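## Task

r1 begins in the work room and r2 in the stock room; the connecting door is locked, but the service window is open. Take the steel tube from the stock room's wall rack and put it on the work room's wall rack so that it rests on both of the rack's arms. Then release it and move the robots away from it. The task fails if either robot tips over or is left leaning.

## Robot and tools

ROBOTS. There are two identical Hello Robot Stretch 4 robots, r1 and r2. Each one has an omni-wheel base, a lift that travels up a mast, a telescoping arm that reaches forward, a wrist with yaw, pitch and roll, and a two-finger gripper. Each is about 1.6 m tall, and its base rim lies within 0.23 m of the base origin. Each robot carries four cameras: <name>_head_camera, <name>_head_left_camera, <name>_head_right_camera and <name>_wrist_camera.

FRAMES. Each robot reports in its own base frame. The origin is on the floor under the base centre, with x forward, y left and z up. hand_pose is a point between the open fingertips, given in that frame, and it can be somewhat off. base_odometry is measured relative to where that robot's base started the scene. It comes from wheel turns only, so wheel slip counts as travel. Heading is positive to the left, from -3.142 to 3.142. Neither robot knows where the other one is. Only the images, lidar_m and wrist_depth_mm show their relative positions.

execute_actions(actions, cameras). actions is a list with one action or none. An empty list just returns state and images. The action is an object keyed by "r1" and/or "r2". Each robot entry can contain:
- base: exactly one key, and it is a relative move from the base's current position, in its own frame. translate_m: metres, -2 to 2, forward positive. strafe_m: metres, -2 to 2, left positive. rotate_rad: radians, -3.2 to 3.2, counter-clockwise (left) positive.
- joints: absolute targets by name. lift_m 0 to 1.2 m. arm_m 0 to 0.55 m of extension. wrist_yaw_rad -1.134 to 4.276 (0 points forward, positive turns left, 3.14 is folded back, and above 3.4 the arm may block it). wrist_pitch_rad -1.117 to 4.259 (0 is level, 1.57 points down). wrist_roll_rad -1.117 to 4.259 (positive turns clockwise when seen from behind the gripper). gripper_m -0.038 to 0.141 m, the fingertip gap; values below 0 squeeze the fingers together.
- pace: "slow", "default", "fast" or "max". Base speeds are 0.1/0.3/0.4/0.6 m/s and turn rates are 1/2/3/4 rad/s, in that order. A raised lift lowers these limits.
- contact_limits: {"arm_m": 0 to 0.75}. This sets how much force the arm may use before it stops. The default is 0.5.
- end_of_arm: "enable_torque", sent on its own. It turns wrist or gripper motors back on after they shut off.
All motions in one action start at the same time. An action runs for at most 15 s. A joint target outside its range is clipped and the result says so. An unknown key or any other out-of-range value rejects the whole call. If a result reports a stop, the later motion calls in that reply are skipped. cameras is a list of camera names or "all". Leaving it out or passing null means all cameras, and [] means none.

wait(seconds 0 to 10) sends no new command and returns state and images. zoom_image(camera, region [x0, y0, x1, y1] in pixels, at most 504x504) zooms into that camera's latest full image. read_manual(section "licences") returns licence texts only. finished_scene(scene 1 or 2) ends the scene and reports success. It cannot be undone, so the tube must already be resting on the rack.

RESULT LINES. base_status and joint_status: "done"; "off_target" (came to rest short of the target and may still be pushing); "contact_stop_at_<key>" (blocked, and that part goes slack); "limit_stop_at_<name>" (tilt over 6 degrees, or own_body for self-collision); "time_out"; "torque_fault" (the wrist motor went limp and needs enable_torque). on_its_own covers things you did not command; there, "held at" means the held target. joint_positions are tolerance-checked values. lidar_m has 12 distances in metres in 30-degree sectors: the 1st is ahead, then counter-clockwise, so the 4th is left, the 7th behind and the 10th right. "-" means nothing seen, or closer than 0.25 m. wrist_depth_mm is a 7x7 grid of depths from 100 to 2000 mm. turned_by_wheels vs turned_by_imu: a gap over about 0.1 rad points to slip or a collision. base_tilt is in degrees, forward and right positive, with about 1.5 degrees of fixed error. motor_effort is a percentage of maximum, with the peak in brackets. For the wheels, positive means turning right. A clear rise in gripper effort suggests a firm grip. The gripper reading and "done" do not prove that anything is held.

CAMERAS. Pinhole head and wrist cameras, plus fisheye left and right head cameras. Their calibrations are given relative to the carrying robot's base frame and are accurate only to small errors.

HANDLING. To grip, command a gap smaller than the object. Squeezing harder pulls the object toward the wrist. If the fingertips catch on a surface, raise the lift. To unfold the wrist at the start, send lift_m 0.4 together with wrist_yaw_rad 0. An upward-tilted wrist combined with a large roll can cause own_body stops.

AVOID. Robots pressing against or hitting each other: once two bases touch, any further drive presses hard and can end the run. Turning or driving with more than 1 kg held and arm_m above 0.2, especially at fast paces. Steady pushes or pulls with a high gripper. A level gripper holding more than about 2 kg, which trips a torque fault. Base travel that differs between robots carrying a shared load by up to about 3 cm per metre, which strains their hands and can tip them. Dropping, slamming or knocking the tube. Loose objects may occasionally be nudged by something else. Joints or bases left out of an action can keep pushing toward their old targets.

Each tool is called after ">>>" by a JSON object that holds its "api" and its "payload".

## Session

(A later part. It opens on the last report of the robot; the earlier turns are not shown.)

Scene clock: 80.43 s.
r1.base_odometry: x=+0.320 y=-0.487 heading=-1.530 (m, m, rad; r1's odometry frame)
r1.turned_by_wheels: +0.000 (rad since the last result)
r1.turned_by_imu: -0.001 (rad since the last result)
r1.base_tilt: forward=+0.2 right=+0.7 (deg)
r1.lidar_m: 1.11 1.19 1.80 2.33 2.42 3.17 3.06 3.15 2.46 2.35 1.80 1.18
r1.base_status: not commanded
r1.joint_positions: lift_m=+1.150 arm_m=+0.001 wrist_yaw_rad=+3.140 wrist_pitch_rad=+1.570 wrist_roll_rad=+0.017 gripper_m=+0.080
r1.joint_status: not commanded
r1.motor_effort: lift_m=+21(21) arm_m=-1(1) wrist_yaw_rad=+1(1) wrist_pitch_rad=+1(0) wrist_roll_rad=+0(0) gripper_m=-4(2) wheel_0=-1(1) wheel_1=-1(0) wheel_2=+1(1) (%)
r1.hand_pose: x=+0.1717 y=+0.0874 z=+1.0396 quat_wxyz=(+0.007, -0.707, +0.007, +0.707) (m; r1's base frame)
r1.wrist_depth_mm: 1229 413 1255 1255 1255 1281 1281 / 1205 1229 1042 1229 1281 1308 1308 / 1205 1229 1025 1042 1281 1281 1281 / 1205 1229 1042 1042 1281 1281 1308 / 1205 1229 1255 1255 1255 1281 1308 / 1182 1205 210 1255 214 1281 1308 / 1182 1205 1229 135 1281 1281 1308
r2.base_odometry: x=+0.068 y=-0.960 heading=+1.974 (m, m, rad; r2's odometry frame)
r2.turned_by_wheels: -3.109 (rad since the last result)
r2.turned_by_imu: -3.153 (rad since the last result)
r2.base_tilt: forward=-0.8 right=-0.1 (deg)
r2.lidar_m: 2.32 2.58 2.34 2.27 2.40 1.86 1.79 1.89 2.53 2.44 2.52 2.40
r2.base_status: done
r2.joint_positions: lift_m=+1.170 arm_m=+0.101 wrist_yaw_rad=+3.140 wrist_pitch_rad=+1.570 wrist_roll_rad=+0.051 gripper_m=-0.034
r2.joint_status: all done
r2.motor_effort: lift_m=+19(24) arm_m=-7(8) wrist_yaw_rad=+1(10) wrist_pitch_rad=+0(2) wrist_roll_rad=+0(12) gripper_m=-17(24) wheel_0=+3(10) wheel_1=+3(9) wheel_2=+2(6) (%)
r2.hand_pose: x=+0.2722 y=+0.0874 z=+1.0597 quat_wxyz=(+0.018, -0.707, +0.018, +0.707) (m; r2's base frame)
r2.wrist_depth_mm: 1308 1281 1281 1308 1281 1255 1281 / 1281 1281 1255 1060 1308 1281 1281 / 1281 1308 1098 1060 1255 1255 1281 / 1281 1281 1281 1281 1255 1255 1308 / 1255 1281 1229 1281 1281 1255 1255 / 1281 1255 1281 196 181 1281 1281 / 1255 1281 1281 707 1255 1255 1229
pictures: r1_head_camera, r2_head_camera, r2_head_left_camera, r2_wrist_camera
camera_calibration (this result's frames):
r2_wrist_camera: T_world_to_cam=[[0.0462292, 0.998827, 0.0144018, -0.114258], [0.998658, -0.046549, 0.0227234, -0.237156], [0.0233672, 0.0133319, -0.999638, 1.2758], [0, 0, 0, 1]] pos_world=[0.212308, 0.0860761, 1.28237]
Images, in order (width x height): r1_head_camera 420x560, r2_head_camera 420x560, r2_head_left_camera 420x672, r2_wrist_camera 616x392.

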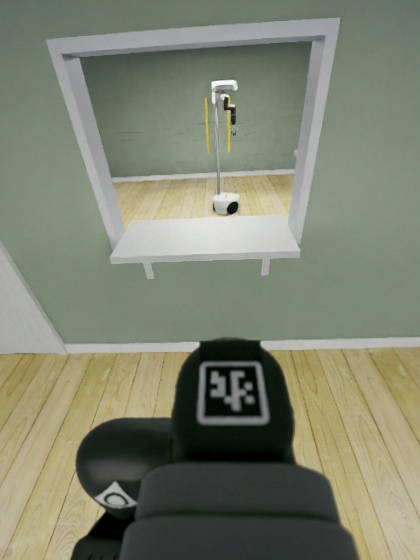

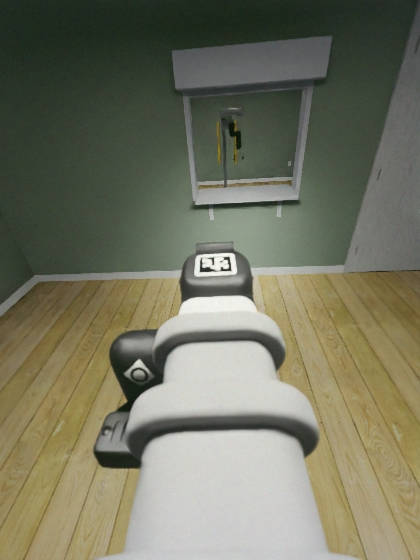

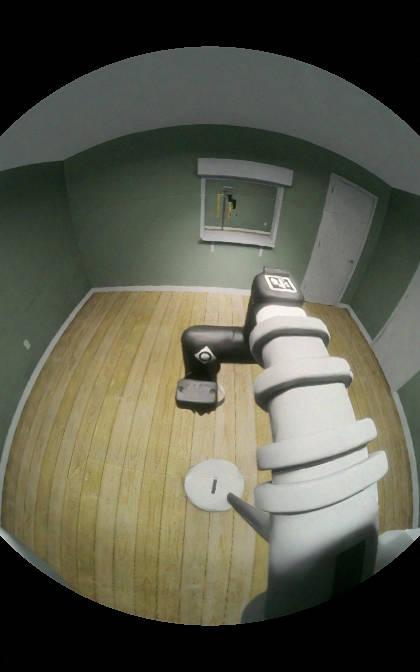

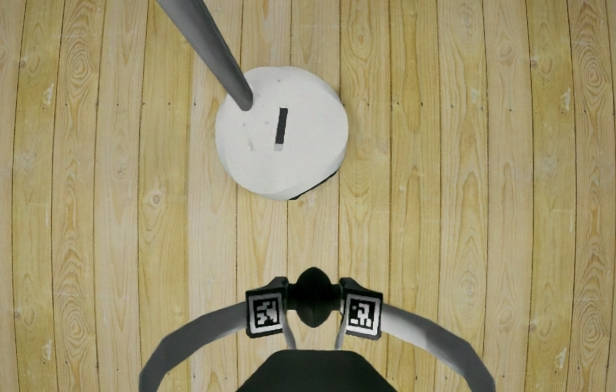

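>>> {"api": "zoom_image", "payload": {"camera": "r1_head_camera", "region": [100,150,300,230]}}

>>> {"api": "execute_actions", "payload": {"actions": [{"r2":{"base":{"rotate_rad":-2.2},"joints":{"lift_m":0.5,"gripper_m":0.08}}}], "cameras": ["r2_head_left_camera","r2_head_camera"]}}

Region (100, 150, 300, 230) of r1_head_camera's 420x560 image, scaled by 2.520, with more detail than that image has; it fills the top 202 rows of this view, and the rest is white.

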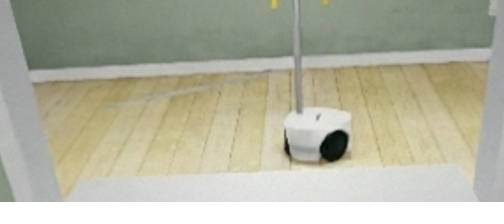

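Scene clock: 86.33 s.
r1.base_odometry: x=+0.320 y=-0.487 heading=-1.530 (m, m, rad; r1's odometry frame)
r1.turned_by_wheels: +0.000 (rad since the last result)
r1.turned_by_imu: -0.001 (rad since the last result)
r1.base_tilt: forward=+0.1 right=+0.7 (deg)
r1.lidar_m: 1.08 1.17 1.75 2.35 2.43 3.15 3.07 3.13 2.46 2.34 1.81 1.15
r1.base_status: not commanded
r1.joint_positions: lift_m=+1.150 arm_m=+0.001 wrist_yaw_rad=+3.140 wrist_pitch_rad=+1.570 wrist_roll_rad=+0.017 gripper_m=+0.080
r1.joint_status: not commanded
r1.motor_effort: lift_m=+21(21) arm_m=-1(1) wrist_yaw_rad=+3(1) wrist_pitch_rad=+0(1) wrist_roll_rad=+0(0) gripper_m=-3(3) wheel_0=-1(1) wheel_1=+0(0) wheel_2=+0(1) (%)
r1.hand_pose: x=+0.1717 y=+0.0874 z=+1.0396 quat_wxyz=(+0.007, -0.707, +0.007, +0.707) (m; r1's base frame)
r1.wrist_depth_mm: 1205 410 1229 1255 1281 1281 1281 / 1205 1205 1025 1255 1255 1281 1281 / 1205 1229 1042 1042 1255 1281 1281 / 1205 1229 1025 1042 1281 1281 1308 / 1182 1229 1229 1255 1281 1308 1308 / 1205 1229 211 1255 214 1281 1281 / 1205 1205 1229 135 1281 1281 1281
r2.base_odometry: x=+0.068 y=-0.961 heading=-0.225 (m, m, rad; r2's odometry frame)
r2.turned_by_wheels: -2.199 (rad since the last result)
r2.turned_by_imu: -2.229 (rad since the last result)
r2.base_tilt: forward=-0.9 right=-0.1 (deg)
r2.lidar_m: 2.40 2.40 2.49 2.64 2.31 2.52 2.45 2.29 2.34 1.90 1.47 1.52
r2.base_status: done
r2.joint_positions: lift_m=+0.500 arm_m=+0.101 wrist_yaw_rad=+3.140 wrist_pitch_rad=+1.570 wrist_roll_rad=+0.051 gripper_m=+0.080
r2.joint_status: all done
r2.motor_effort: lift_m=+17(17) arm_m=-7(7) wrist_yaw_rad=+1(0) wrist_pitch_rad=-1(1) wrist_roll_rad=+0(1) gripper_m=-1(16) wheel_0=+4(11) wheel_1=+5(8) wheel_2=+3(6) (%)
r2.hand_pose: x=+0.2722 y=+0.0874 z=+0.3899 quat_wxyz=(+0.018, -0.707, +0.018, +0.707) (m; r2's base frame)
r2.wrist_depth_mm: 621 399 399 402 404 615 609 / 621 397 402 399 615 615 615 / 615 399 397 402 615 609 603 / 621 615 439 615 615 609 615 / 615 621 609 615 615 603 603 / 615 615 193 609 193 609 603 / 615 615 609 136 603 609 609
pictures: r2_head_camera, r2_head_left_camera
Images, in order (width x height): r2_head_camera 420x560, r2_head_left_camera 420x672.

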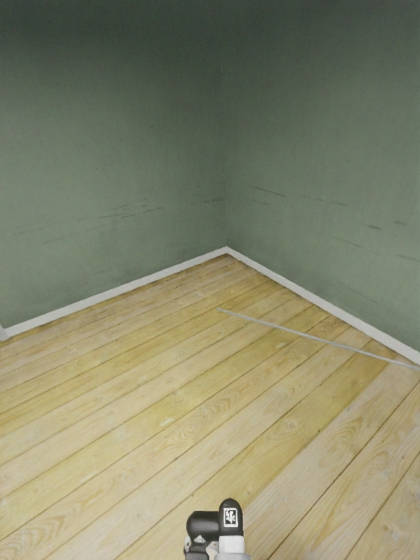

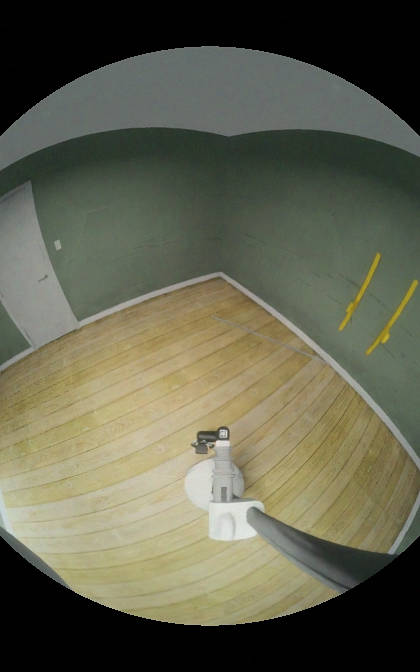

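>>> {"api": "execute_actions", "payload": {"actions": [{"r2":{"base":{"translate_m":1.455},"joints":{"lift_m":0.3,"wrist_roll_rad":0.35},"pace":"fast"}}], "cameras": []}}

>>> {"api": "execute_actions", "payload": {"actions": [{"r2":{"base":{"rotate_rad":-1.645},"joints":{"arm_m":0.48}}}], "cameras": ["r2_head_left_camera","r2_head_camera","r2_wrist_camera"]}}

Scene clock: 107.10 s.
r1.base_odometry: x=+0.320 y=-0.487 heading=-1.530 (m, m, rad; r1's odometry frame)
r1.turned_by_wheels: +0.000 (rad since the last result)
r1.turned_by_imu: -0.002 (rad since the last result)
r1.base_tilt: forward=+0.1 right=+0.8 (deg)
r1.lidar_m: 1.09 1.16 1.77 2.33 2.45 3.16 3.05 3.13 2.47 2.29 1.84 1.17
r1.base_status: not commanded
r1.joint_positions: lift_m=+1.150 arm_m=+0.001 wrist_yaw_rad=+3.140 wrist_pitch_rad=+1.570 wrist_roll_rad=+0.017 gripper_m=+0.080
r1.joint_status: not commanded
r1.motor_effort: lift_m=+21(21) arm_m=-1(1) wrist_yaw_rad=+3(1) wrist_pitch_rad=+2(1) wrist_roll_rad=+0(0) gripper_m=+0(2) wheel_0=-1(1) wheel_1=+0(1) wheel_2=+1(0) (%)
r1.hand_pose: x=+0.1717 y=+0.0874 z=+1.0396 quat_wxyz=(+0.007, -0.707, +0.007, +0.707) (m; r1's base frame)
r1.wrist_depth_mm: 1205 410 1229 1255 1281 1308 1308 / 1229 1229 1042 1255 1281 1281 1281 / 1205 1229 1025 1042 1281 1255 1336 / 1205 1229 1042 1042 1255 1281 1281 / 1205 1229 1255 1255 1281 1281 1308 / 1205 1229 210 1255 215 1281 1281 / 1205 1229 1229 135 1255 1281 1308
r2.base_odometry: x=+1.486 y=-1.284 heading=-0.224 (m, m, rad; r2's odometry frame)
r2.turned_by_wheels: +0.000 (rad since the last result)
r2.turned_by_imu: +0.004 (rad since the last result)
r2.base_tilt: forward=-0.9 right=-0.2 (deg)
r2.lidar_m: 1.30 1.20 1.25 1.64 3.23 3.25 3.70 3.50 1.14 1.04 0.96 0.98
r2.base_status: done
r2.joint_positions: lift_m=+0.300 arm_m=+0.101 wrist_yaw_rad=+3.140 wrist_pitch_rad=+1.570 wrist_roll_rad=+0.349 gripper_m=+0.080
r2.joint_status: all done
r2.motor_effort: lift_m=+17(17) arm_m=-7(7) wrist_yaw_rad=+0(0) wrist_pitch_rad=+0(0) wrist_roll_rad=+2(5) gripper_m=-2(1) wheel_0=+3(8) wheel_1=+2(10) wheel_2=+0(12) (%)
r2.hand_pose: x=+0.2722 y=+0.0874 z=+0.1899 quat_wxyz=(+0.123, -0.696, +0.124, +0.696) (m; r2's base frame)
r2.wrist_depth_mm: 200 200 200 206 413 413 413 / 200 200 201 211 415 410 413 / 201 200 205 364 413 410 407 / 201 202 232 413 413 413 410 / 413 413 413 413 413 407 410 / 415 418 194 410 193 407 407 / 410 410 413 136 410 410 407
pictures: none
No camera images: the call's "cameras" was empty. Leave "cameras" out to get every camera's image.

Scene clock: 109.33 s.
r1.base_odometry: x=+0.320 y=-0.487 heading=-1.530 (m, m, rad; r1's odometry frame)
r1.turned_by_wheels: +0.000 (rad since the last result)
r1.turned_by_imu: +0.000 (rad since the last result)
r1.base_tilt: forward=+0.0 right=+0.7 (deg)
r1.lidar_m: 1.12 1.17 1.77 2.32 2.44 3.14 3.04 3.16 2.44 2.33 1.86 1.16
r1.base_status: not commanded
r1.joint_positions: lift_m=+1.150 arm_m=+0.001 wrist_yaw_rad=+3.140 wrist_pitch_rad=+1.570 wrist_roll_rad=+0.017 gripper_m=+0.080
r1.joint_status: not commanded
r1.motor_effort: lift_m=+21(21) arm_m=-1(1) wrist_yaw_rad=+1(2) wrist_pitch_rad=+1(1) wrist_roll_rad=+0(0) gripper_m=-5(4) wheel_0=-1(1) wheel_1=-1(1) wheel_2=+1(1) (%)
r1.hand_pose: x=+0.1717 y=+0.0874 z=+1.0396 quat_wxyz=(+0.007, -0.707, +0.007, +0.707) (m; r1's base frame)
r1.wrist_depth_mm: 1182 410 1255 1229 1255 1281 1308 / 1205 1229 1042 1255 1255 1308 1308 / 1205 1205 1025 1042 1255 1281 1308 / 1205 1229 1042 1060 1255 1281 1308 / 1205 1229 1229 1255 1255 1281 1336 / 1205 1229 209 1255 214 1281 1308 / 1205 1205 1229 135 1281 1308 1281
r2.base_odometry: x=+1.486 y=-1.284 heading=-1.869 (m, m, rad; r2's odometry frame)
r2.turned_by_wheels: -1.645 (rad since the last result)
r2.turned_by_imu: -1.668 (rad since the last result)
r2.base_tilt: forward=-0.9 right=-0.2 (deg)
r2.lidar_m: 1.07 0.95 0.98 1.22 1.19 1.25 1.52 3.11 3.24 3.84 3.47 1.18
r2.base_status: done
r2.joint_positions: lift_m=+0.300 arm_m=+0.479 wrist_yaw_rad=+3.140 wrist_pitch_rad=+1.570 wrist_roll_rad=+0.350 gripper_m=+0.080
r2.joint_status: all done
r2.motor_effort: lift_m=+18(18) arm_m=+8(10) wrist_yaw_rad=+1(1) wrist_pitch_rad=-1(1) wrist_roll_rad=+2(2) gripper_m=-2(0) wheel_0=+2(12) wheel_1=+2(8) wheel_2=-1(9) (%)
r2.hand_pose: x=+0.6495 y=+0.0874 z=+0.1898 quat_wxyz=(+0.124, -0.696, +0.124, +0.696) (m; r2's base frame)
r2.wrist_depth_mm: 415 415 415 410 413 413 410 / 415 415 413 413 413 413 410 / 418 415 413 413 413 407 410 / 415 415 410 413 410 410 410 / 413 410 415 410 407 410 407 / 413 415 194 410 193 407 404 / 410 415 410 136 410 407 407
pictures: r2_head_camera, r2_head_left_camera, r2_wrist_camera
camera_calibration (this result's frames):
r2_wrist_camera: T_world_to_cam=[[0.338691, 0.940789, 0.0143142, -0.304043], [0.940524, -0.338946, 0.0230258, -0.530959], [0.0265141, 0.00566423, -0.999632, 0.396037], [0, 0, 0, 1]] pos_world=[0.591856, 0.10383, 0.41247]
Images, in order (width x height): r2_head_camera 420x560, r2_head_left_camera 420x672, r2_wrist_camera 616x392.

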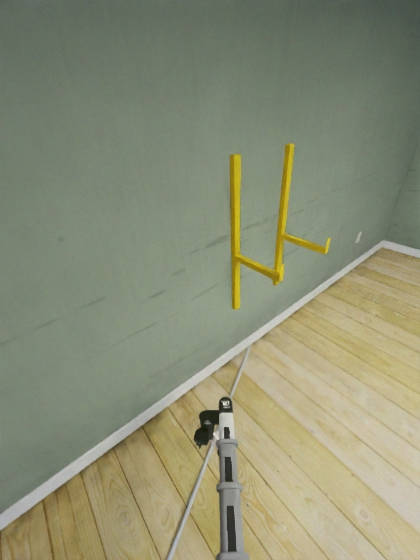

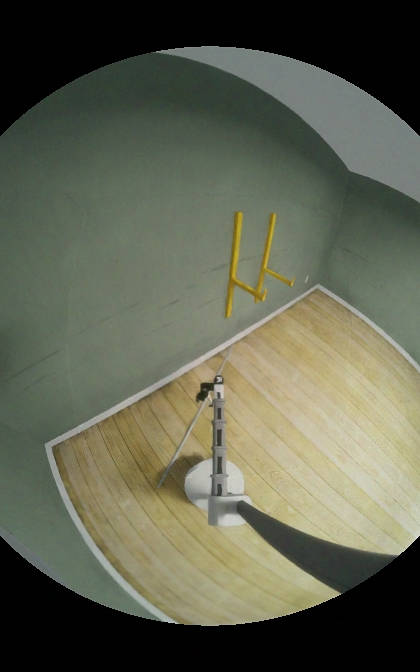

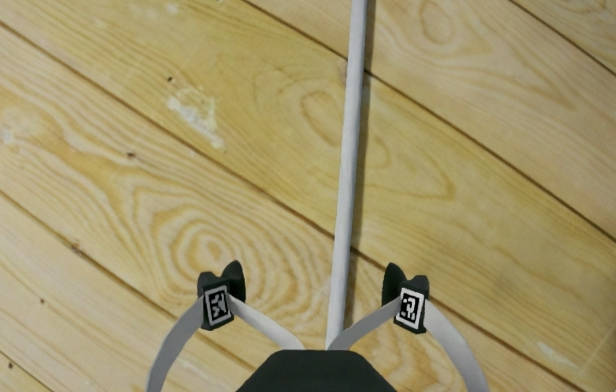

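>>> {"api": "execute_actions", "payload": {"actions": [{"r2":{"base":{"strafe_m":0.026},"joints":{"arm_m":0.492,"wrist_roll_rad":0.43,"lift_m":0.16,"gripper_m":0.07}}}], "cameras": ["r2_head_left_camera","r2_wrist_camera"]}}

Scene clock: 115.17 s.
r1.base_odometry: x=+0.320 y=-0.487 heading=-1.530 (m, m, rad; r1's odometry frame)
r1.turned_by_wheels: +0.000 (rad since the last result)
r1.turned_by_imu: -0.001 (rad since the last result)
r1.base_tilt: forward=+0.1 right=+0.7 (deg)
r1.lidar_m: 1.12 1.17 1.78 2.34 2.43 3.13 3.05 3.12 2.43 2.37 1.80 1.18
r1.base_status: not commanded
r1.joint_positions: lift_m=+1.150 arm_m=+0.001 wrist_yaw_rad=+3.140 wrist_pitch_rad=+1.570 wrist_roll_rad=+0.017 gripper_m=+0.080
r1.joint_status: not commanded
r1.motor_effort: lift_m=+21(21) arm_m=-1(1) wrist_yaw_rad=+1(2) wrist_pitch_rad=+1(0) wrist_roll_rad=+0(0) gripper_m=-2(6) wheel_0=-1(1) wheel_1=+0(1) wheel_2=+1(1) (%)
r1.hand_pose: x=+0.1717 y=+0.0874 z=+1.0396 quat_wxyz=(+0.007, -0.707, +0.007, +0.707) (m; r1's base frame)
r1.wrist_depth_mm: 1229 413 1229 1255 1255 1308 1308 / 1205 1229 1042 1255 1255 1281 1308 / 1205 1229 1042 1042 1255 1281 1308 / 1205 1229 1042 1042 1281 1281 1308 / 1182 1205 1229 1255 1255 1281 1308 / 1182 1229 210 1255 214 1308 1308 / 1229 1205 1229 135 1255 1281 1308
r2.base_odometry: x=+1.511 y=-1.292 heading=-1.869 (m, m, rad; r2's odometry frame)
r2.turned_by_wheels: +0.000 (rad since the last result)
r2.turned_by_imu: +0.001 (rad since the last result)
r2.base_tilt: forward=-0.8 right=+0.1 (deg)
r2.lidar_m: 1.06 0.96 0.98 1.21 1.19 1.23 1.49 3.09 3.28 3.89 3.51 1.13
r2.base_status: done
r2.joint_positions: lift_m=+0.160 arm_m=+0.491 wrist_yaw_rad=+3.140 wrist_pitch_rad=+1.570 wrist_roll_rad=+0.429 gripper_m=+0.070
r2.joint_status: all done
r2.motor_effort: lift_m=+17(18) arm_m=+8(10) wrist_yaw_rad=+0(1) wrist_pitch_rad=+0(0) wrist_roll_rad=+2(4) gripper_m=-2(0) wheel_0=+0(12) wheel_1=+0(9) wheel_2=+0(1) (%)
r2.hand_pose: x=+0.6614 y=+0.0874 z=+0.0499 quat_wxyz=(+0.151, -0.691, +0.151, +0.691) (m; r2's base frame)
r2.wrist_depth_mm: 277 276 273 273 273 272 - / 277 274 274 272 272 272 270 / 273 273 273 273 271 271 270 / 274 273 272 272 271 270 270 / 274 274 272 272 273 271 268 / 274 272 199 270 200 268 268 / 273 273 271 136 270 268 -
pictures: r2_head_left_camera, r2_wrist_camera
camera_calibration (this result's frames):
r2_wrist_camera: T_world_to_cam=[[0.412381, 0.910901, 0.0142032, -0.3522], [0.910621, -0.41261, 0.022846, -0.512721], [0.0266708, 0.0035125, -0.999638, 0.255948], [0, 0, 0, 1]] pos_world=[0.605309, 0.108366, 0.272572]
Images, in order (width x height): r2_head_left_camera 420x672, r2_wrist_camera 616x392.

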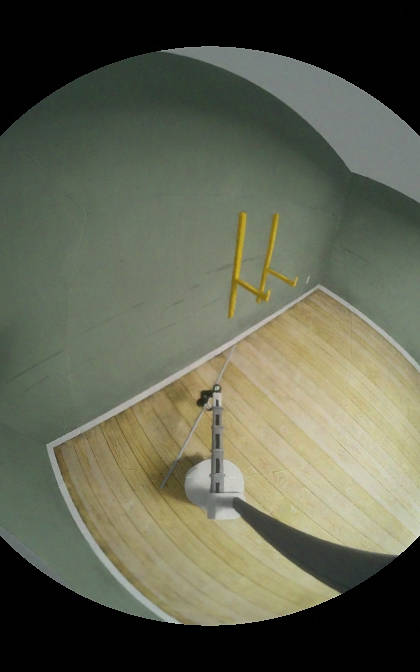

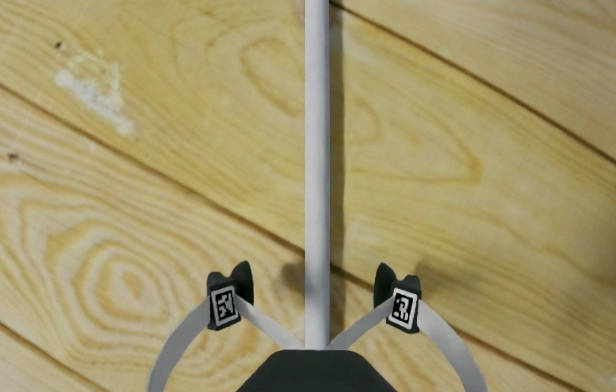

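>>> {"api": "execute_actions", "payload": {"actions": [{"r2":{"joints":{"lift_m":0.131,"gripper_m":0.035},"pace":"slow"}}], "cameras": []}}

>>> {"api": "execute_actions", "payload": {"actions": [{"r2":{"joints":{"gripper_m":-0.038}}}], "cameras": []}}

>>> {"api": "execute_actions", "payload": {"actions": [{"r2":{"joints":{"lift_m":0.2},"pace":"slow"}}], "cameras": ["r2_head_left_camera","r2_wrist_camera","r2_head_camera"]}}

Scene clock: 119.47 s.
r1.base_odometry: x=+0.320 y=-0.487 heading=-1.530 (m, m, rad; r1's odometry frame)
r1.turned_by_wheels: +0.000 (rad since the last result)
r1.turned_by_imu: -0.001 (rad since the last result)
r1.base_tilt: forward=+0.1 right=+0.9 (deg)
r1.lidar_m: 1.11 1.17 1.77 2.33 2.42 3.13 3.05 3.12 2.47 2.35 1.81 1.15
r1.base_status: not commanded
r1.joint_positions: lift_m=+1.150 arm_m=+0.001 wrist_yaw_rad=+3.140 wrist_pitch_rad=+1.570 wrist_roll_rad=+0.017 gripper_m=+0.080
r1.joint_status: not commanded
r1.motor_effort: lift_m=+21(21) arm_m=-1(1) wrist_yaw_rad=+1(2) wrist_pitch_rad=+1(1) wrist_roll_rad=+0(0) gripper_m=-3(3) wheel_0=-1(1) wheel_1=+0(1) wheel_2=+1(1) (%)
r1.hand_pose: x=+0.1717 y=+0.0874 z=+1.0396 quat_wxyz=(+0.007, -0.707, +0.007, +0.707) (m; r1's base frame)
r1.wrist_depth_mm: 1205 410 1229 1255 1281 1281 1308 / 1229 1229 1042 1255 1281 1281 1308 / 1205 1229 1025 1042 1255 1281 1308 / 1205 1205 1042 1042 1281 1281 1308 / 1205 1205 1229 1255 1281 1281 1308 / 1205 1229 210 1255 214 1281 1308 / 1182 1229 1229 135 1281 1281 1308
r2.base_odometry: x=+1.511 y=-1.292 heading=-1.869 (m, m, rad; r2's odometry frame)
r2.turned_by_wheels: +0.000 (rad since the last result)
r2.turned_by_imu: +0.001 (rad since the last result)
r2.base_tilt: forward=-0.7 right=+0.0 (deg)
r2.lidar_m: 1.06 0.95 0.95 1.20 1.18 1.21 1.51 3.07 3.26 3.88 3.50 1.10
r2.base_status: not commanded
r2.joint_positions: lift_m=+0.131 arm_m=+0.491 wrist_yaw_rad=+3.140 wrist_pitch_rad=+1.570 wrist_roll_rad=+0.429 gripper_m=+0.035
r2.joint_status: all done
r2.motor_effort: lift_m=+16(16) arm_m=+8(8) wrist_yaw_rad=+0(0) wrist_pitch_rad=+0(2) wrist_roll_rad=+2(2) gripper_m=-3(7) wheel_0=+0(1) wheel_1=+0(0) wheel_2=+0(0) (%)
r2.hand_pose: x=+0.6614 y=+0.0874 z=+0.0210 quat_wxyz=(+0.151, -0.690, +0.151, +0.691) (m; r2's base frame)
r2.wrist_depth_mm: 248 246 244 244 243 242 - / 246 245 245 243 243 242 242 / 246 246 244 243 242 241 240 / 245 245 244 242 242 241 242 / 246 245 243 244 242 240 241 / 245 244 195 227 193 240 240 / 244 244 243 137 242 241 -
pictures: none
No camera images: the call's "cameras" was empty. Leave "cameras" out to get every camera's image.

Scene clock: 120.90 s.
r1.base_odometry: x=+0.320 y=-0.487 heading=-1.530 (m, m, rad; r1's odometry frame)
r1.turned_by_wheels: +0.000 (rad since the last result)
r1.turned_by_imu: +0.000 (rad since the last result)
r1.base_tilt: forward=+0.2 right=+0.7 (deg)
r1.lidar_m: 1.10 1.16 1.79 2.32 2.42 3.17 3.06 3.10 2.46 2.34 1.81 1.14
r1.base_status: not commanded
r1.joint_positions: lift_m=+1.150 arm_m=+0.001 wrist_yaw_rad=+3.140 wrist_pitch_rad=+1.570 wrist_roll_rad=+0.017 gripper_m=+0.080
r1.joint_status: not commanded
r1.motor_effort: lift_m=+21(21) arm_m=-1(1) wrist_yaw_rad=+2(1) wrist_pitch_rad=+1(2) wrist_roll_rad=+0(0) gripper_m=-4(1) wheel_0=-1(1) wheel_1=-1(0) wheel_2=+1(1) (%)
r1.hand_pose: x=+0.1717 y=+0.0874 z=+1.0396 quat_wxyz=(+0.007, -0.707, +0.007, +0.707) (m; r1's base frame)
r1.wrist_depth_mm: 1205 410 1255 1255 1255 1281 1281 / 1205 1205 1042 1255 1255 1308 1281 / 1205 1205 1042 1042 1281 1281 1281 / 1182 1255 1042 1042 1255 1308 1308 / 1205 1205 1255 1255 1281 1281 1308 / 1205 1205 210 1255 214 1308 1308 / 1205 1205 1229 135 1255 1308 1281
r2.base_odometry: x=+1.511 y=-1.292 heading=-1.869 (m, m, rad; r2's odometry frame)
r2.turned_by_wheels: +0.000 (rad since the last result)
r2.turned_by_imu: +0.000 (rad since the last result)
r2.base_tilt: forward=-0.7 right=+0.0 (deg)
r2.lidar_m: 1.07 0.95 0.95 1.20 1.18 1.21 1.49 3.10 3.27 3.88 3.51 1.12
r2.base_status: not commanded
r2.joint_positions: lift_m=+0.131 arm_m=+0.491 wrist_yaw_rad=+3.140 wrist_pitch_rad=+1.570 wrist_roll_rad=+0.429 gripper_m=-0.037
r2.joint_status: all done
r2.motor_effort: lift_m=+19(19) arm_m=+8(8) wrist_yaw_rad=+0(0) wrist_pitch_rad=-1(1) wrist_roll_rad=+2(1) gripper_m=-24(25) wheel_0=+0(0) wheel_1=+0(0) wheel_2=+0(0) (%)
r2.hand_pose: x=+0.6615 y=+0.0874 z=+0.0207 quat_wxyz=(+0.151, -0.691, +0.151, +0.691) (m; r2's base frame)
r2.wrist_depth_mm: 244 244 243 241 242 241 - / 245 245 243 242 241 240 240 / 245 244 242 242 240 240 238 / 244 244 242 241 240 239 239 / 244 242 242 241 240 240 239 / 243 242 179 206 180 238 239 / 242 242 240 175 238 237 -
pictures: none
No camera images: the call's "cameras" was empty. Leave "cameras" out to get every camera's image.

Scene clock: 122.37 s.
r1.base_odometry: x=+0.320 y=-0.487 heading=-1.530 (m, m, rad; r1's odometry frame)
r1.turned_by_wheels: +0.000 (rad since the last result)
r1.turned_by_imu: +0.000 (rad since the last result)
r1.base_tilt: forward=+0.1 right=+0.7 (deg)
r1.lidar_m: 1.10 1.17 1.77 2.31 2.44 3.14 3.04 3.10 2.46 2.37 1.83 1.16
r1.base_status: not commanded
r1.joint_positions: lift_m=+1.150 arm_m=+0.001 wrist_yaw_rad=+3.140 wrist_pitch_rad=+1.570 wrist_roll_rad=+0.017 gripper_m=+0.080
r1.joint_status: not commanded
r1.motor_effort: lift_m=+21(21) arm_m=-1(1) wrist_yaw_rad=+2(1) wrist_pitch_rad=+2(1) wrist_roll_rad=+0(0) gripper_m=-4(1) wheel_0=-1(1) wheel_1=+0(1) wheel_2=+0(1) (%)
r1.hand_pose: x=+0.1717 y=+0.0874 z=+1.0396 quat_wxyz=(+0.007, -0.707, +0.007, +0.707) (m; r1's base frame)
r1.wrist_depth_mm: 1229 413 1229 1281 1281 1308 1308 / 1205 1205 1025 1255 1281 1281 1308 / 1205 1229 1025 1042 1281 1308 1308 / 1205 1205 1042 1042 1281 1281 1281 / 1205 1205 1229 1255 1281 1281 1281 / 1205 1229 210 1255 214 1281 1308 / 1205 1205 1229 135 1281 1308 1308
r2.base_odometry: x=+1.511 y=-1.292 heading=-1.869 (m, m, rad; r2's odometry frame)
r2.turned_by_wheels: +0.000 (rad since the last result)
r2.turned_by_imu: +0.000 (rad since the last result)
r2.base_tilt: forward=-0.7 right=+0.0 (deg)
r2.lidar_m: 1.03 0.35 0.35 0.35 1.19 1.19 1.51 3.04 3.25 3.85 3.49 1.14
r2.base_status: not commanded
r2.joint_positions: lift_m=+0.200 arm_m=+0.491 wrist_yaw_rad=+3.140 wrist_pitch_rad=+1.570 wrist_roll_rad=+0.429 gripper_m=-0.037
r2.joint_status: all done
r2.motor_effort: lift_m=+25(26) arm_m=+8(8) wrist_yaw_rad=+0(0) wrist_pitch_rad=+1(1) wrist_roll_rad=+2(2) gripper_m=-24(24) wheel_0=+0(1) wheel_1=+0(0) wheel_2=+0(0) (%)
r2.hand_pose: x=+0.6614 y=+0.0874 z=+0.0893 quat_wxyz=(+0.151, -0.691, +0.151, +0.691) (m; r2's base frame)
r2.wrist_depth_mm: 314 314 312 310 310 310 309 / 315 312 312 309 309 309 309 / 314 312 312 310 310 306 309 / 310 314 310 309 309 307 306 / 312 312 312 307 309 306 306 / 312 310 179 206 180 307 304 / 310 309 310 176 306 303 304
pictures: r2_head_camera, r2_head_left_camera, r2_wrist_camera
camera_calibration (this result's frames):
r2_wrist_camera: T_world_to_cam=[[0.412329, 0.910925, 0.014138, -0.35271], [0.910649, -0.412557, 0.0227013, -0.513605], [0.0265119, 0.00351432, -0.999642, 0.29538], [0, 0, 0, 1]] pos_world=[0.605316, 0.108363, 0.31192]
Images, in order (width x height): r2_head_camera 420x560, r2_head_left_camera 420x672, r2_wrist_camera 616x392.

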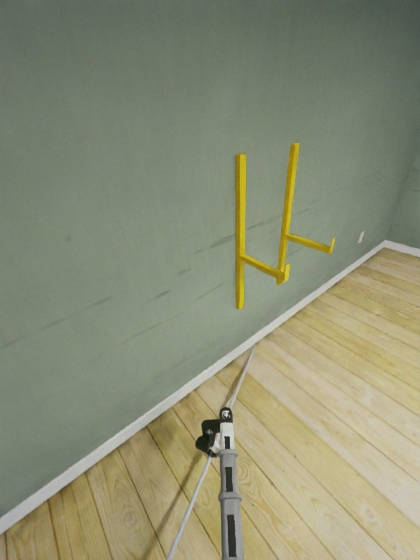

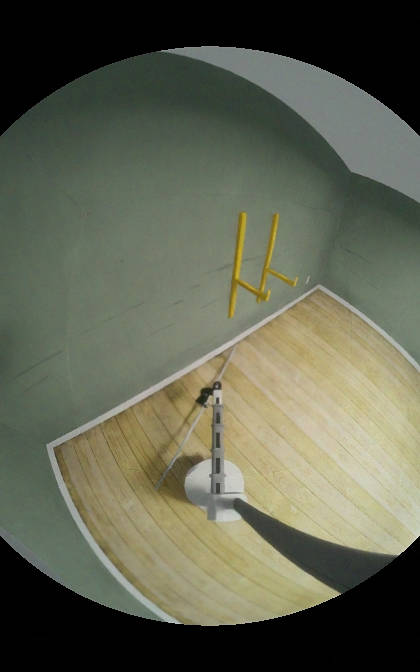

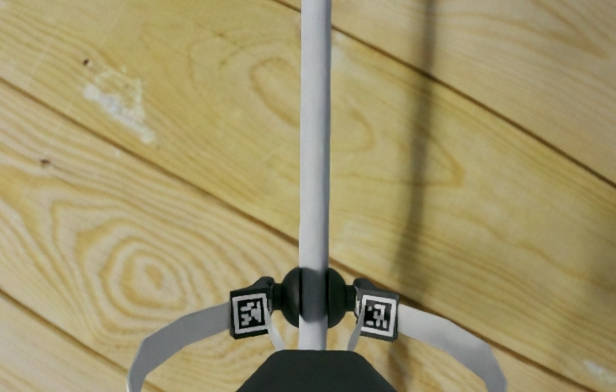

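>>> {"api": "execute_actions", "payload": {"actions": [{"r2":{"joints":{"lift_m":0.133},"pace":"slow"}}], "cameras": []}}

>>> {"api": "execute_actions", "payload": {"actions": [{"r2":{"joints":{"gripper_m":0.05,"lift_m":0.14}}}], "cameras": ["r2_head_camera","r2_head_left_camera","r2_wrist_camera"]}}

>>> {"api": "zoom_image", "payload": {"camera": "r2_head_camera", "region": [210,320,290,400]}}

>>> {"api": "zoom_image", "payload": {"camera": "r2_head_left_camera", "region": [130,320,270,520]}}

Scene clock: 128.70 s.
r1.base_odometry: x=+0.320 y=-0.487 heading=-1.530 (m, m, rad; r1's odometry frame)
r1.turned_by_wheels: +0.000 (rad since the last result)
r1.turned_by_imu: -0.001 (rad since the last result)
r1.base_tilt: forward=+0.1 right=+0.8 (deg)
r1.lidar_m: 1.11 1.15 1.75 2.31 2.43 3.14 3.05 3.13 2.47 2.33 1.83 1.16
r1.base_status: not commanded
r1.joint_positions: lift_m=+1.150 arm_m=+0.001 wrist_yaw_rad=+3.140 wrist_pitch_rad=+1.570 wrist_roll_rad=+0.017 gripper_m=+0.080
r1.joint_status: not commanded
r1.motor_effort: lift_m=+21(21) arm_m=-1(1) wrist_yaw_rad=+1(2) wrist_pitch_rad=-1(1) wrist_roll_rad=+0(0) gripper_m=+1(2) wheel_0=-1(1) wheel_1=-1(0) wheel_2=+1(1) (%)
r1.hand_pose: x=+0.1717 y=+0.0874 z=+1.0396 quat_wxyz=(+0.007, -0.707, +0.007, +0.707) (m; r1's base frame)
r1.wrist_depth_mm: 1182 410 1255 1281 1255 1281 1281 / 1205 1229 1042 1229 1255 1281 1308 / 1205 1229 1025 1060 1281 1281 1308 / 1229 1229 1025 1042 1255 1281 1308 / 1182 1229 1229 1255 1281 1281 1308 / 1182 1205 209 1255 214 1281 1281 / 1205 1205 1229 135 1281 1308 1281
r2.base_odometry: x=+1.511 y=-1.292 heading=-1.869 (m, m, rad; r2's odometry frame)
r2.turned_by_wheels: +0.000 (rad since the last result)
r2.turned_by_imu: +0.001 (rad since the last result)
r2.base_tilt: forward=-0.8 right=+0.1 (deg)
r2.lidar_m: 1.05 0.94 0.96 1.20 1.20 1.22 1.50 3.03 3.25 3.88 3.50 1.11
r2.base_status: not commanded
r2.joint_positions: lift_m=+0.133 arm_m=+0.491 wrist_yaw_rad=+3.140 wrist_pitch_rad=+1.570 wrist_roll_rad=+0.429 gripper_m=-0.037
r2.joint_status: all done
r2.motor_effort: lift_m=+19(23) arm_m=+8(8) wrist_yaw_rad=+0(0) wrist_pitch_rad=+1(1) wrist_roll_rad=+2(2) gripper_m=-24(25) wheel_0=+1(1) wheel_1=+0(1) wheel_2=+0(0) (%)
r2.hand_pose: x=+0.6614 y=+0.0874 z=+0.0227 quat_wxyz=(+0.151, -0.691, +0.151, +0.691) (m; r2's base frame)
r2.wrist_depth_mm: 248 246 246 245 244 243 - / 247 246 244 244 243 242 242 / 245 246 244 243 243 242 242 / 247 246 244 244 242 242 241 / 245 246 244 243 241 241 240 / 243 244 179 206 180 241 241 / 244 242 243 174 241 240 -
pictures: none
No camera images: the call's "cameras" was empty. Leave "cameras" out to get every camera's image.

Scene clock: 130.27 s.
r1.base_odometry: x=+0.320 y=-0.487 heading=-1.530 (m, m, rad; r1's odometry frame)
r1.turned_by_wheels: +0.000 (rad since the last result)
r1.turned_by_imu: +0.000 (rad since the last result)
r1.base_tilt: forward=+0.0 right=+0.8 (deg)
r1.lidar_m: 1.09 1.16 1.75 2.34 2.39 3.16 3.05 3.13 2.45 2.34 1.81 1.16
r1.base_status: not commanded
r1.joint_positions: lift_m=+1.150 arm_m=+0.001 wrist_yaw_rad=+3.140 wrist_pitch_rad=+1.570 wrist_roll_rad=+0.017 gripper_m=+0.080
r1.joint_status: not commanded
r1.motor_effort: lift_m=+21(21) arm_m=-1(1) wrist_yaw_rad=+1(2) wrist_pitch_rad=+0(1) wrist_roll_rad=+0(0) gripper_m=-3(5) wheel_0=-1(1) wheel_1=+0(0) wheel_2=+1(1) (%)
r1.hand_pose: x=+0.1717 y=+0.0874 z=+1.0396 quat_wxyz=(+0.007, -0.707, +0.007, +0.707) (m; r1's base frame)
r1.wrist_depth_mm: 1205 410 1229 1229 1255 1308 1308 / 1182 1229 1025 1255 1281 1281 1281 / 1205 1205 1025 1042 1281 1308 1308 / 1182 1229 1042 1042 1281 1281 1281 / 1182 1205 1255 1255 1281 1281 1308 / 1205 1229 210 1229 213 1281 1281 / 1229 1205 1255 135 1281 1281 1308
r2.base_odometry: x=+1.511 y=-1.292 heading=-1.869 (m, m, rad; r2's odometry frame)
r2.turned_by_wheels: +0.000 (rad since the last result)
r2.turned_by_imu: +0.000 (rad since the last result)
r2.base_tilt: forward=-0.7 right=+0.0 (deg)
r2.lidar_m: 1.05 0.94 0.97 1.21 1.17 1.20 1.52 3.04 3.24 3.85 3.49 1.13
r2.base_status: not commanded
r2.joint_positions: lift_m=+0.140 arm_m=+0.491 wrist_yaw_rad=+3.140 wrist_pitch_rad=+1.570 wrist_roll_rad=+0.429 gripper_m=+0.050
r2.joint_status: all done
r2.motor_effort: lift_m=+21(25) arm_m=+8(8) wrist_yaw_rad=+0(0) wrist_pitch_rad=+1(2) wrist_roll_rad=+2(2) gripper_m=-3(26) wheel_0=+1(0) wheel_1=+0(1) wheel_2=+0(0) (%)
r2.hand_pose: x=+0.6614 y=+0.0874 z=+0.0295 quat_wxyz=(+0.151, -0.690, +0.151, +0.691) (m; r2's base frame)
r2.wrist_depth_mm: 255 255 253 252 252 252 - / 255 254 254 253 251 251 249 / 255 253 254 252 251 252 250 / 254 252 252 251 251 250 249 / 254 253 252 252 250 249 249 / 254 252 195 251 195 248 249 / 253 253 251 136 249 250 -
pictures: r2_head_camera, r2_head_left_camera, r2_wrist_camera
camera_calibration (this result's frames):
r2_wrist_camera: T_world_to_cam=[[0.412319, 0.910931, 0.0140663, -0.35184], [0.910659, -0.412544, 0.0225424, -0.512215], [0.0263375, 0.00351496, -0.999647, 0.235782], [0, 0, 0, 1]] pos_world=[0.605314, 0.108362, 0.252194]
Images, in order (width x height): r2_head_camera 420x560, r2_head_left_camera 420x672, r2_wrist_camera 616x392.

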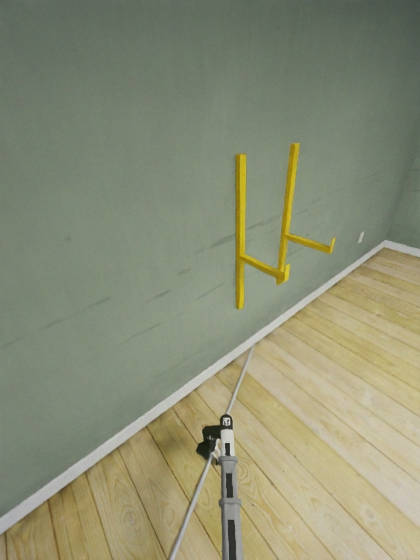

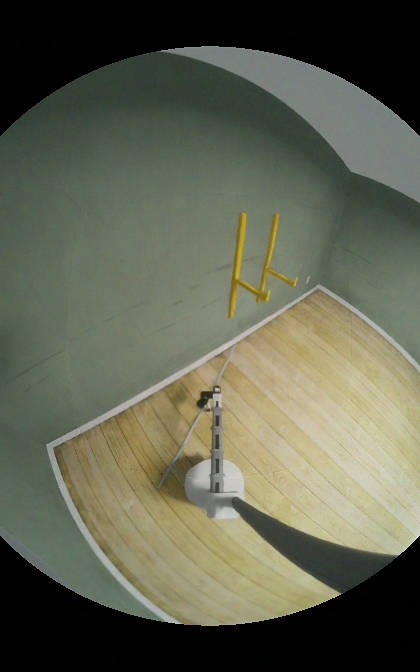

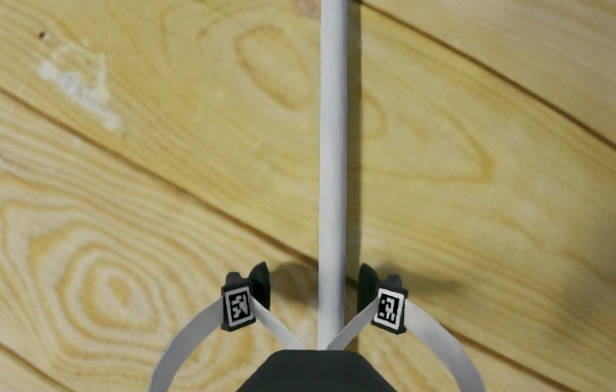

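Region (210, 320, 290, 400) of r2_head_camera's 420x560 image, scaled by 6.300, with more detail than that image has.

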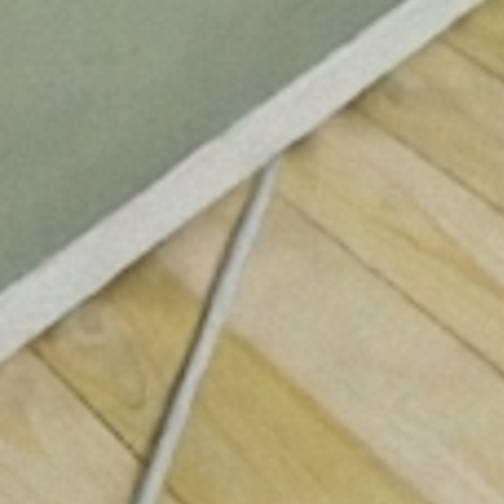

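Region (130, 320, 270, 520) of r2_head_left_camera's 420x672 image, scaled by 2.520, with more detail than that image has; it fills the left 353 columns of this view, and the rest is white.

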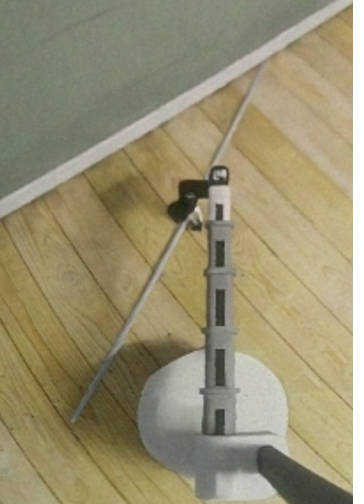

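>>> {"api": "execute_actions", "payload": {"actions": [{"r2":{"joints":{"lift_m":0.13,"arm_m":0.508},"pace":"slow"}}], "cameras": []}}

>>> {"api": "execute_actions", "payload": {"actions": [{"r2":{"joints":{"gripper_m":-0.038}}}], "cameras": []}}

>>> {"api": "execute_actions", "payload": {"actions": [{"r2":{"joints":{"lift_m":0.2,"arm_m":0.47},"pace":"slow"}}], "cameras": ["r2_head_left_camera","r2_wrist_camera","r2_head_camera"]}}

Scene clock: 137.33 s.
r1.base_odometry: x=+0.320 y=-0.487 heading=-1.530 (m, m, rad; r1's odometry frame)
r1.turned_by_wheels: +0.000 (rad since the last result)
r1.turned_by_imu: -0.001 (rad since the last result)
r1.base_tilt: forward=+0.1 right=+0.8 (deg)
r1.lidar_m: 1.11 1.15 1.75 2.32 2.44 3.19 3.06 3.13 2.48 2.36 1.82 1.16
r1.base_status: not commanded
r1.joint_positions: lift_m=+1.150 arm_m=+0.001 wrist_yaw_rad=+3.140 wrist_pitch_rad=+1.570 wrist_roll_rad=+0.017 gripper_m=+0.080
r1.joint_status: not commanded
r1.motor_effort: lift_m=+21(21) arm_m=-1(1) wrist_yaw_rad=+1(2) wrist_pitch_rad=-1(0) wrist_roll_rad=+0(0) gripper_m=-6(1) wheel_0=-1(1) wheel_1=+0(0) wheel_2=+1(1) (%)
r1.hand_pose: x=+0.1717 y=+0.0874 z=+1.0396 quat_wxyz=(+0.007, -0.707, +0.007, +0.707) (m; r1's base frame)
r1.wrist_depth_mm: 1205 410 1255 1255 1255 1308 1308 / 1205 1205 1042 1255 1281 1281 1308 / 1229 1229 1042 1042 1281 1281 1308 / 1205 1229 1042 1042 1281 1281 1308 / 1205 1205 1229 1229 1281 1281 1308 / 1205 1229 210 1255 214 1281 1308 / 1205 1205 1255 135 1255 1255 1308
r2.base_odometry: x=+1.511 y=-1.292 heading=-1.869 (m, m, rad; r2's odometry frame)
r2.turned_by_wheels: +0.000 (rad since the last result)
r2.turned_by_imu: +0.001 (rad since the last result)
r2.base_tilt: forward=-0.8 right=-0.1 (deg)
r2.lidar_m: 1.06 0.93 0.95 1.23 1.19 1.20 1.49 3.07 3.28 3.84 3.49 1.13
r2.base_status: not commanded
r2.joint_positions: lift_m=+0.131 arm_m=+0.506 wrist_yaw_rad=+3.144 wrist_pitch_rad=+1.557 wrist_roll_rad=+0.430 gripper_m=+0.050
r2.joint_status: all done
r2.on_its_own: wrist_pitch_rad is at rest, and its effort (+37) is outside its rest range (-23 to +23)
r2.motor_effort: lift_m=+12(21) arm_m=+11(13) wrist_yaw_rad=-10(11) wrist_pitch_rad=+37(37) wrist_roll_rad=+1(2) gripper_m=-3(3) wheel_0=+1(0) wheel_1=+0(0) wheel_2=+0(0) (%)
r2.hand_pose: x=+0.6729 y=+0.0874 z=+0.0203 quat_wxyz=(+0.149, -0.686, +0.151, +0.696) (m; r2's base frame)
r2.wrist_depth_mm: 251 250 248 247 247 244 - / 249 248 247 246 244 244 244 / 248 248 247 245 244 243 241 / 247 247 244 244 243 242 242 / 246 245 244 244 243 242 240 / 245 244 195 242 198 241 239 / 244 243 241 141 241 238 -
pictures: none
No camera images: the call's "cameras" was empty. Leave "cameras" out to get every camera's image.

Scene clock: 138.90 s.
r1.base_odometry: x=+0.320 y=-0.487 heading=-1.530 (m, m, rad; r1's odometry frame)
r1.turned_by_wheels: +0.000 (rad since the last result)
r1.turned_by_imu: +0.000 (rad since the last result)
r1.base_tilt: forward=+0.2 right=+0.7 (deg)
r1.lidar_m: 1.09 1.16 1.78 2.33 2.43 3.17 3.07 3.14 2.46 2.32 1.84 1.17
r1.base_status: not commanded
r1.joint_positions: lift_m=+1.150 arm_m=+0.001 wrist_yaw_rad=+3.140 wrist_pitch_rad=+1.570 wrist_roll_rad=+0.017 gripper_m=+0.080
r1.joint_status: not commanded
r1.motor_effort: lift_m=+21(21) arm_m=-1(1) wrist_yaw_rad=+1(2) wrist_pitch_rad=-1(0) wrist_roll_rad=+0(0) gripper_m=-4(3) wheel_0=-1(1) wheel_1=-1(1) wheel_2=+1(1) (%)
r1.hand_pose: x=+0.1717 y=+0.0874 z=+1.0396 quat_wxyz=(+0.007, -0.707, +0.007, +0.707) (m; r1's base frame)
r1.wrist_depth_mm: 1205 410 1229 1255 1255 1281 1308 / 1205 1229 1025 1229 1255 1308 1308 / 1182 1205 1042 1025 1255 1281 1308 / 1205 1205 1042 1042 1281 1281 1308 / 1205 1229 1229 1255 1255 1281 1308 / 1205 1205 210 1255 214 1281 1308 / 1205 1205 1229 135 1255 1255 1281
r2.base_odometry: x=+1.511 y=-1.292 heading=-1.869 (m, m, rad; r2's odometry frame)
r2.turned_by_wheels: +0.000 (rad since the last result)
r2.turned_by_imu: +0.000 (rad since the last result)
r2.base_tilt: forward=-0.8 right=+0.0 (deg)
r2.lidar_m: 1.06 0.96 0.95 1.20 1.20 1.21 1.52 3.06 3.28 3.87 3.50 1.14
r2.base_status: not commanded
r2.joint_positions: lift_m=+0.130 arm_m=+0.507 wrist_yaw_rad=+3.140 wrist_pitch_rad=+1.570 wrist_roll_rad=+0.430 gripper_m=-0.037
r2.joint_status: all done
r2.motor_effort: lift_m=+19(19) arm_m=+8(11) wrist_yaw_rad=+0(11) wrist_pitch_rad=+0(37) wrist_roll_rad=+1(2) gripper_m=-25(25) wheel_0=+1(0) wheel_1=+0(0) wheel_2=+0(0) (%)
r2.hand_pose: x=+0.6775 y=+0.0874 z=+0.0197 quat_wxyz=(+0.151, -0.691, +0.151, +0.691) (m; r2's base frame)
r2.wrist_depth_mm: 244 244 243 241 242 240 - / 244 244 242 240 241 239 238 / 244 242 241 239 240 239 239 / 242 242 242 240 239 240 237 / 242 241 241 239 240 237 237 / 241 240 179 205 180 237 236 / 241 240 240 174 237 237 -
pictures: none
No camera images: the call's "cameras" was empty. Leave "cameras" out to get every camera's image.

Scene clock: 140.43 s.
r1.base_odometry: x=+0.320 y=-0.487 heading=-1.530 (m, m, rad; r1's odometry frame)
r1.turned_by_wheels: +0.000 (rad since the last result)
r1.turned_by_imu: +0.000 (rad since the last result)
r1.base_tilt: forward=+0.1 right=+0.8 (deg)
r1.lidar_m: 1.10 1.16 1.76 2.34 2.39 3.13 3.06 3.16 2.46 2.36 1.79 1.16
r1.base_status: not commanded
r1.joint_positions: lift_m=+1.150 arm_m=+0.001 wrist_yaw_rad=+3.140 wrist_pitch_rad=+1.570 wrist_roll_rad=+0.017 gripper_m=+0.080
r1.joint_status: not commanded
r1.motor_effort: lift_m=+21(21) arm_m=-1(1) wrist_yaw_rad=+1(2) wrist_pitch_rad=+1(1) wrist_roll_rad=+0(0) gripper_m=-3(0) wheel_0=-1(1) wheel_1=+0(0) wheel_2=+1(1) (%)
r1.hand_pose: x=+0.1717 y=+0.0874 z=+1.0396 quat_wxyz=(+0.007, -0.707, +0.007, +0.707) (m; r1's base frame)
r1.wrist_depth_mm: 1205 413 1255 1255 1281 1281 1308 / 1205 1205 1042 1255 1281 1281 1308 / 1205 1205 1025 1042 1255 1281 1308 / 1205 1229 1025 1042 1255 1281 1281 / 1205 1229 1229 1229 1281 1281 1308 / 1229 1229 210 1255 214 1281 1281 / 1229 1205 1229 135 1281 1281 1281
r2.base_odometry: x=+1.511 y=-1.292 heading=-1.869 (m, m, rad; r2's odometry frame)
r2.turned_by_wheels: +0.000 (rad since the last result)
r2.turned_by_imu: +0.000 (rad since the last result)
r2.base_tilt: forward=-0.9 right=+0.1 (deg)
r2.lidar_m: 1.06 0.37 0.32 0.37 1.19 1.21 1.51 3.05 3.27 3.85 3.50 1.12
r2.base_status: not commanded
r2.joint_positions: lift_m=+0.200 arm_m=+0.471 wrist_yaw_rad=+3.140 wrist_pitch_rad=+1.570 wrist_roll_rad=+0.430 gripper_m=-0.037
r2.joint_status: all done
r2.motor_effort: lift_m=+25(26) arm_m=-8(10) wrist_yaw_rad=+1(0) wrist_pitch_rad=+1(1) wrist_roll_rad=+1(2) gripper_m=-24(24) wheel_0=+1(1) wheel_1=+0(0) wheel_2=+0(0) (%)
r2.hand_pose: x=+0.6423 y=+0.0874 z=+0.0893 quat_wxyz=(+0.151, -0.690, +0.151, +0.691) (m; r2's base frame)
r2.wrist_depth_mm: 315 315 314 312 309 310 310 / 315 314 314 312 309 307 309 / 314 315 312 310 307 309 306 / 314 314 310 309 307 307 306 / 310 310 309 310 309 307 307 / 314 312 179 206 180 306 304 / 312 309 309 215 306 304 304
pictures: r2_head_camera, r2_head_left_camera, r2_wrist_camera
camera_calibration (this result's frames):
r2_wrist_camera: T_world_to_cam=[[0.412535, 0.910833, 0.0140912, -0.344937], [0.910559, -0.412761, 0.0225981, -0.496089], [0.0263994, 0.0035084, -0.999645, 0.29596], [0, 0, 0, 1]] pos_world=[0.586203, 0.108375, 0.311927]
Images, in order (width x height): r2_head_camera 420x560, r2_head_left_camera 420x672, r2_wrist_camera 616x392.

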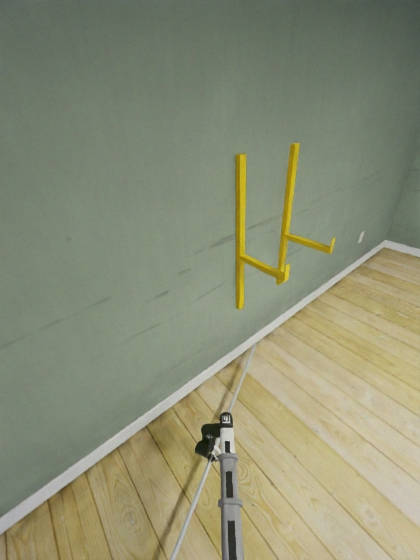

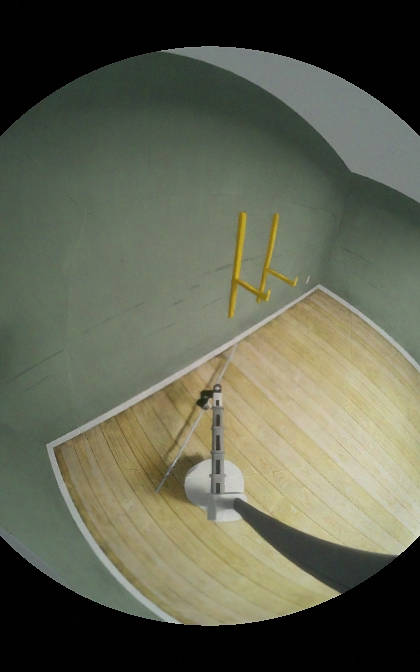

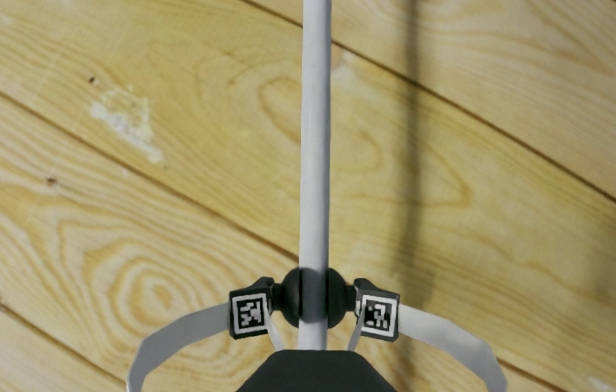

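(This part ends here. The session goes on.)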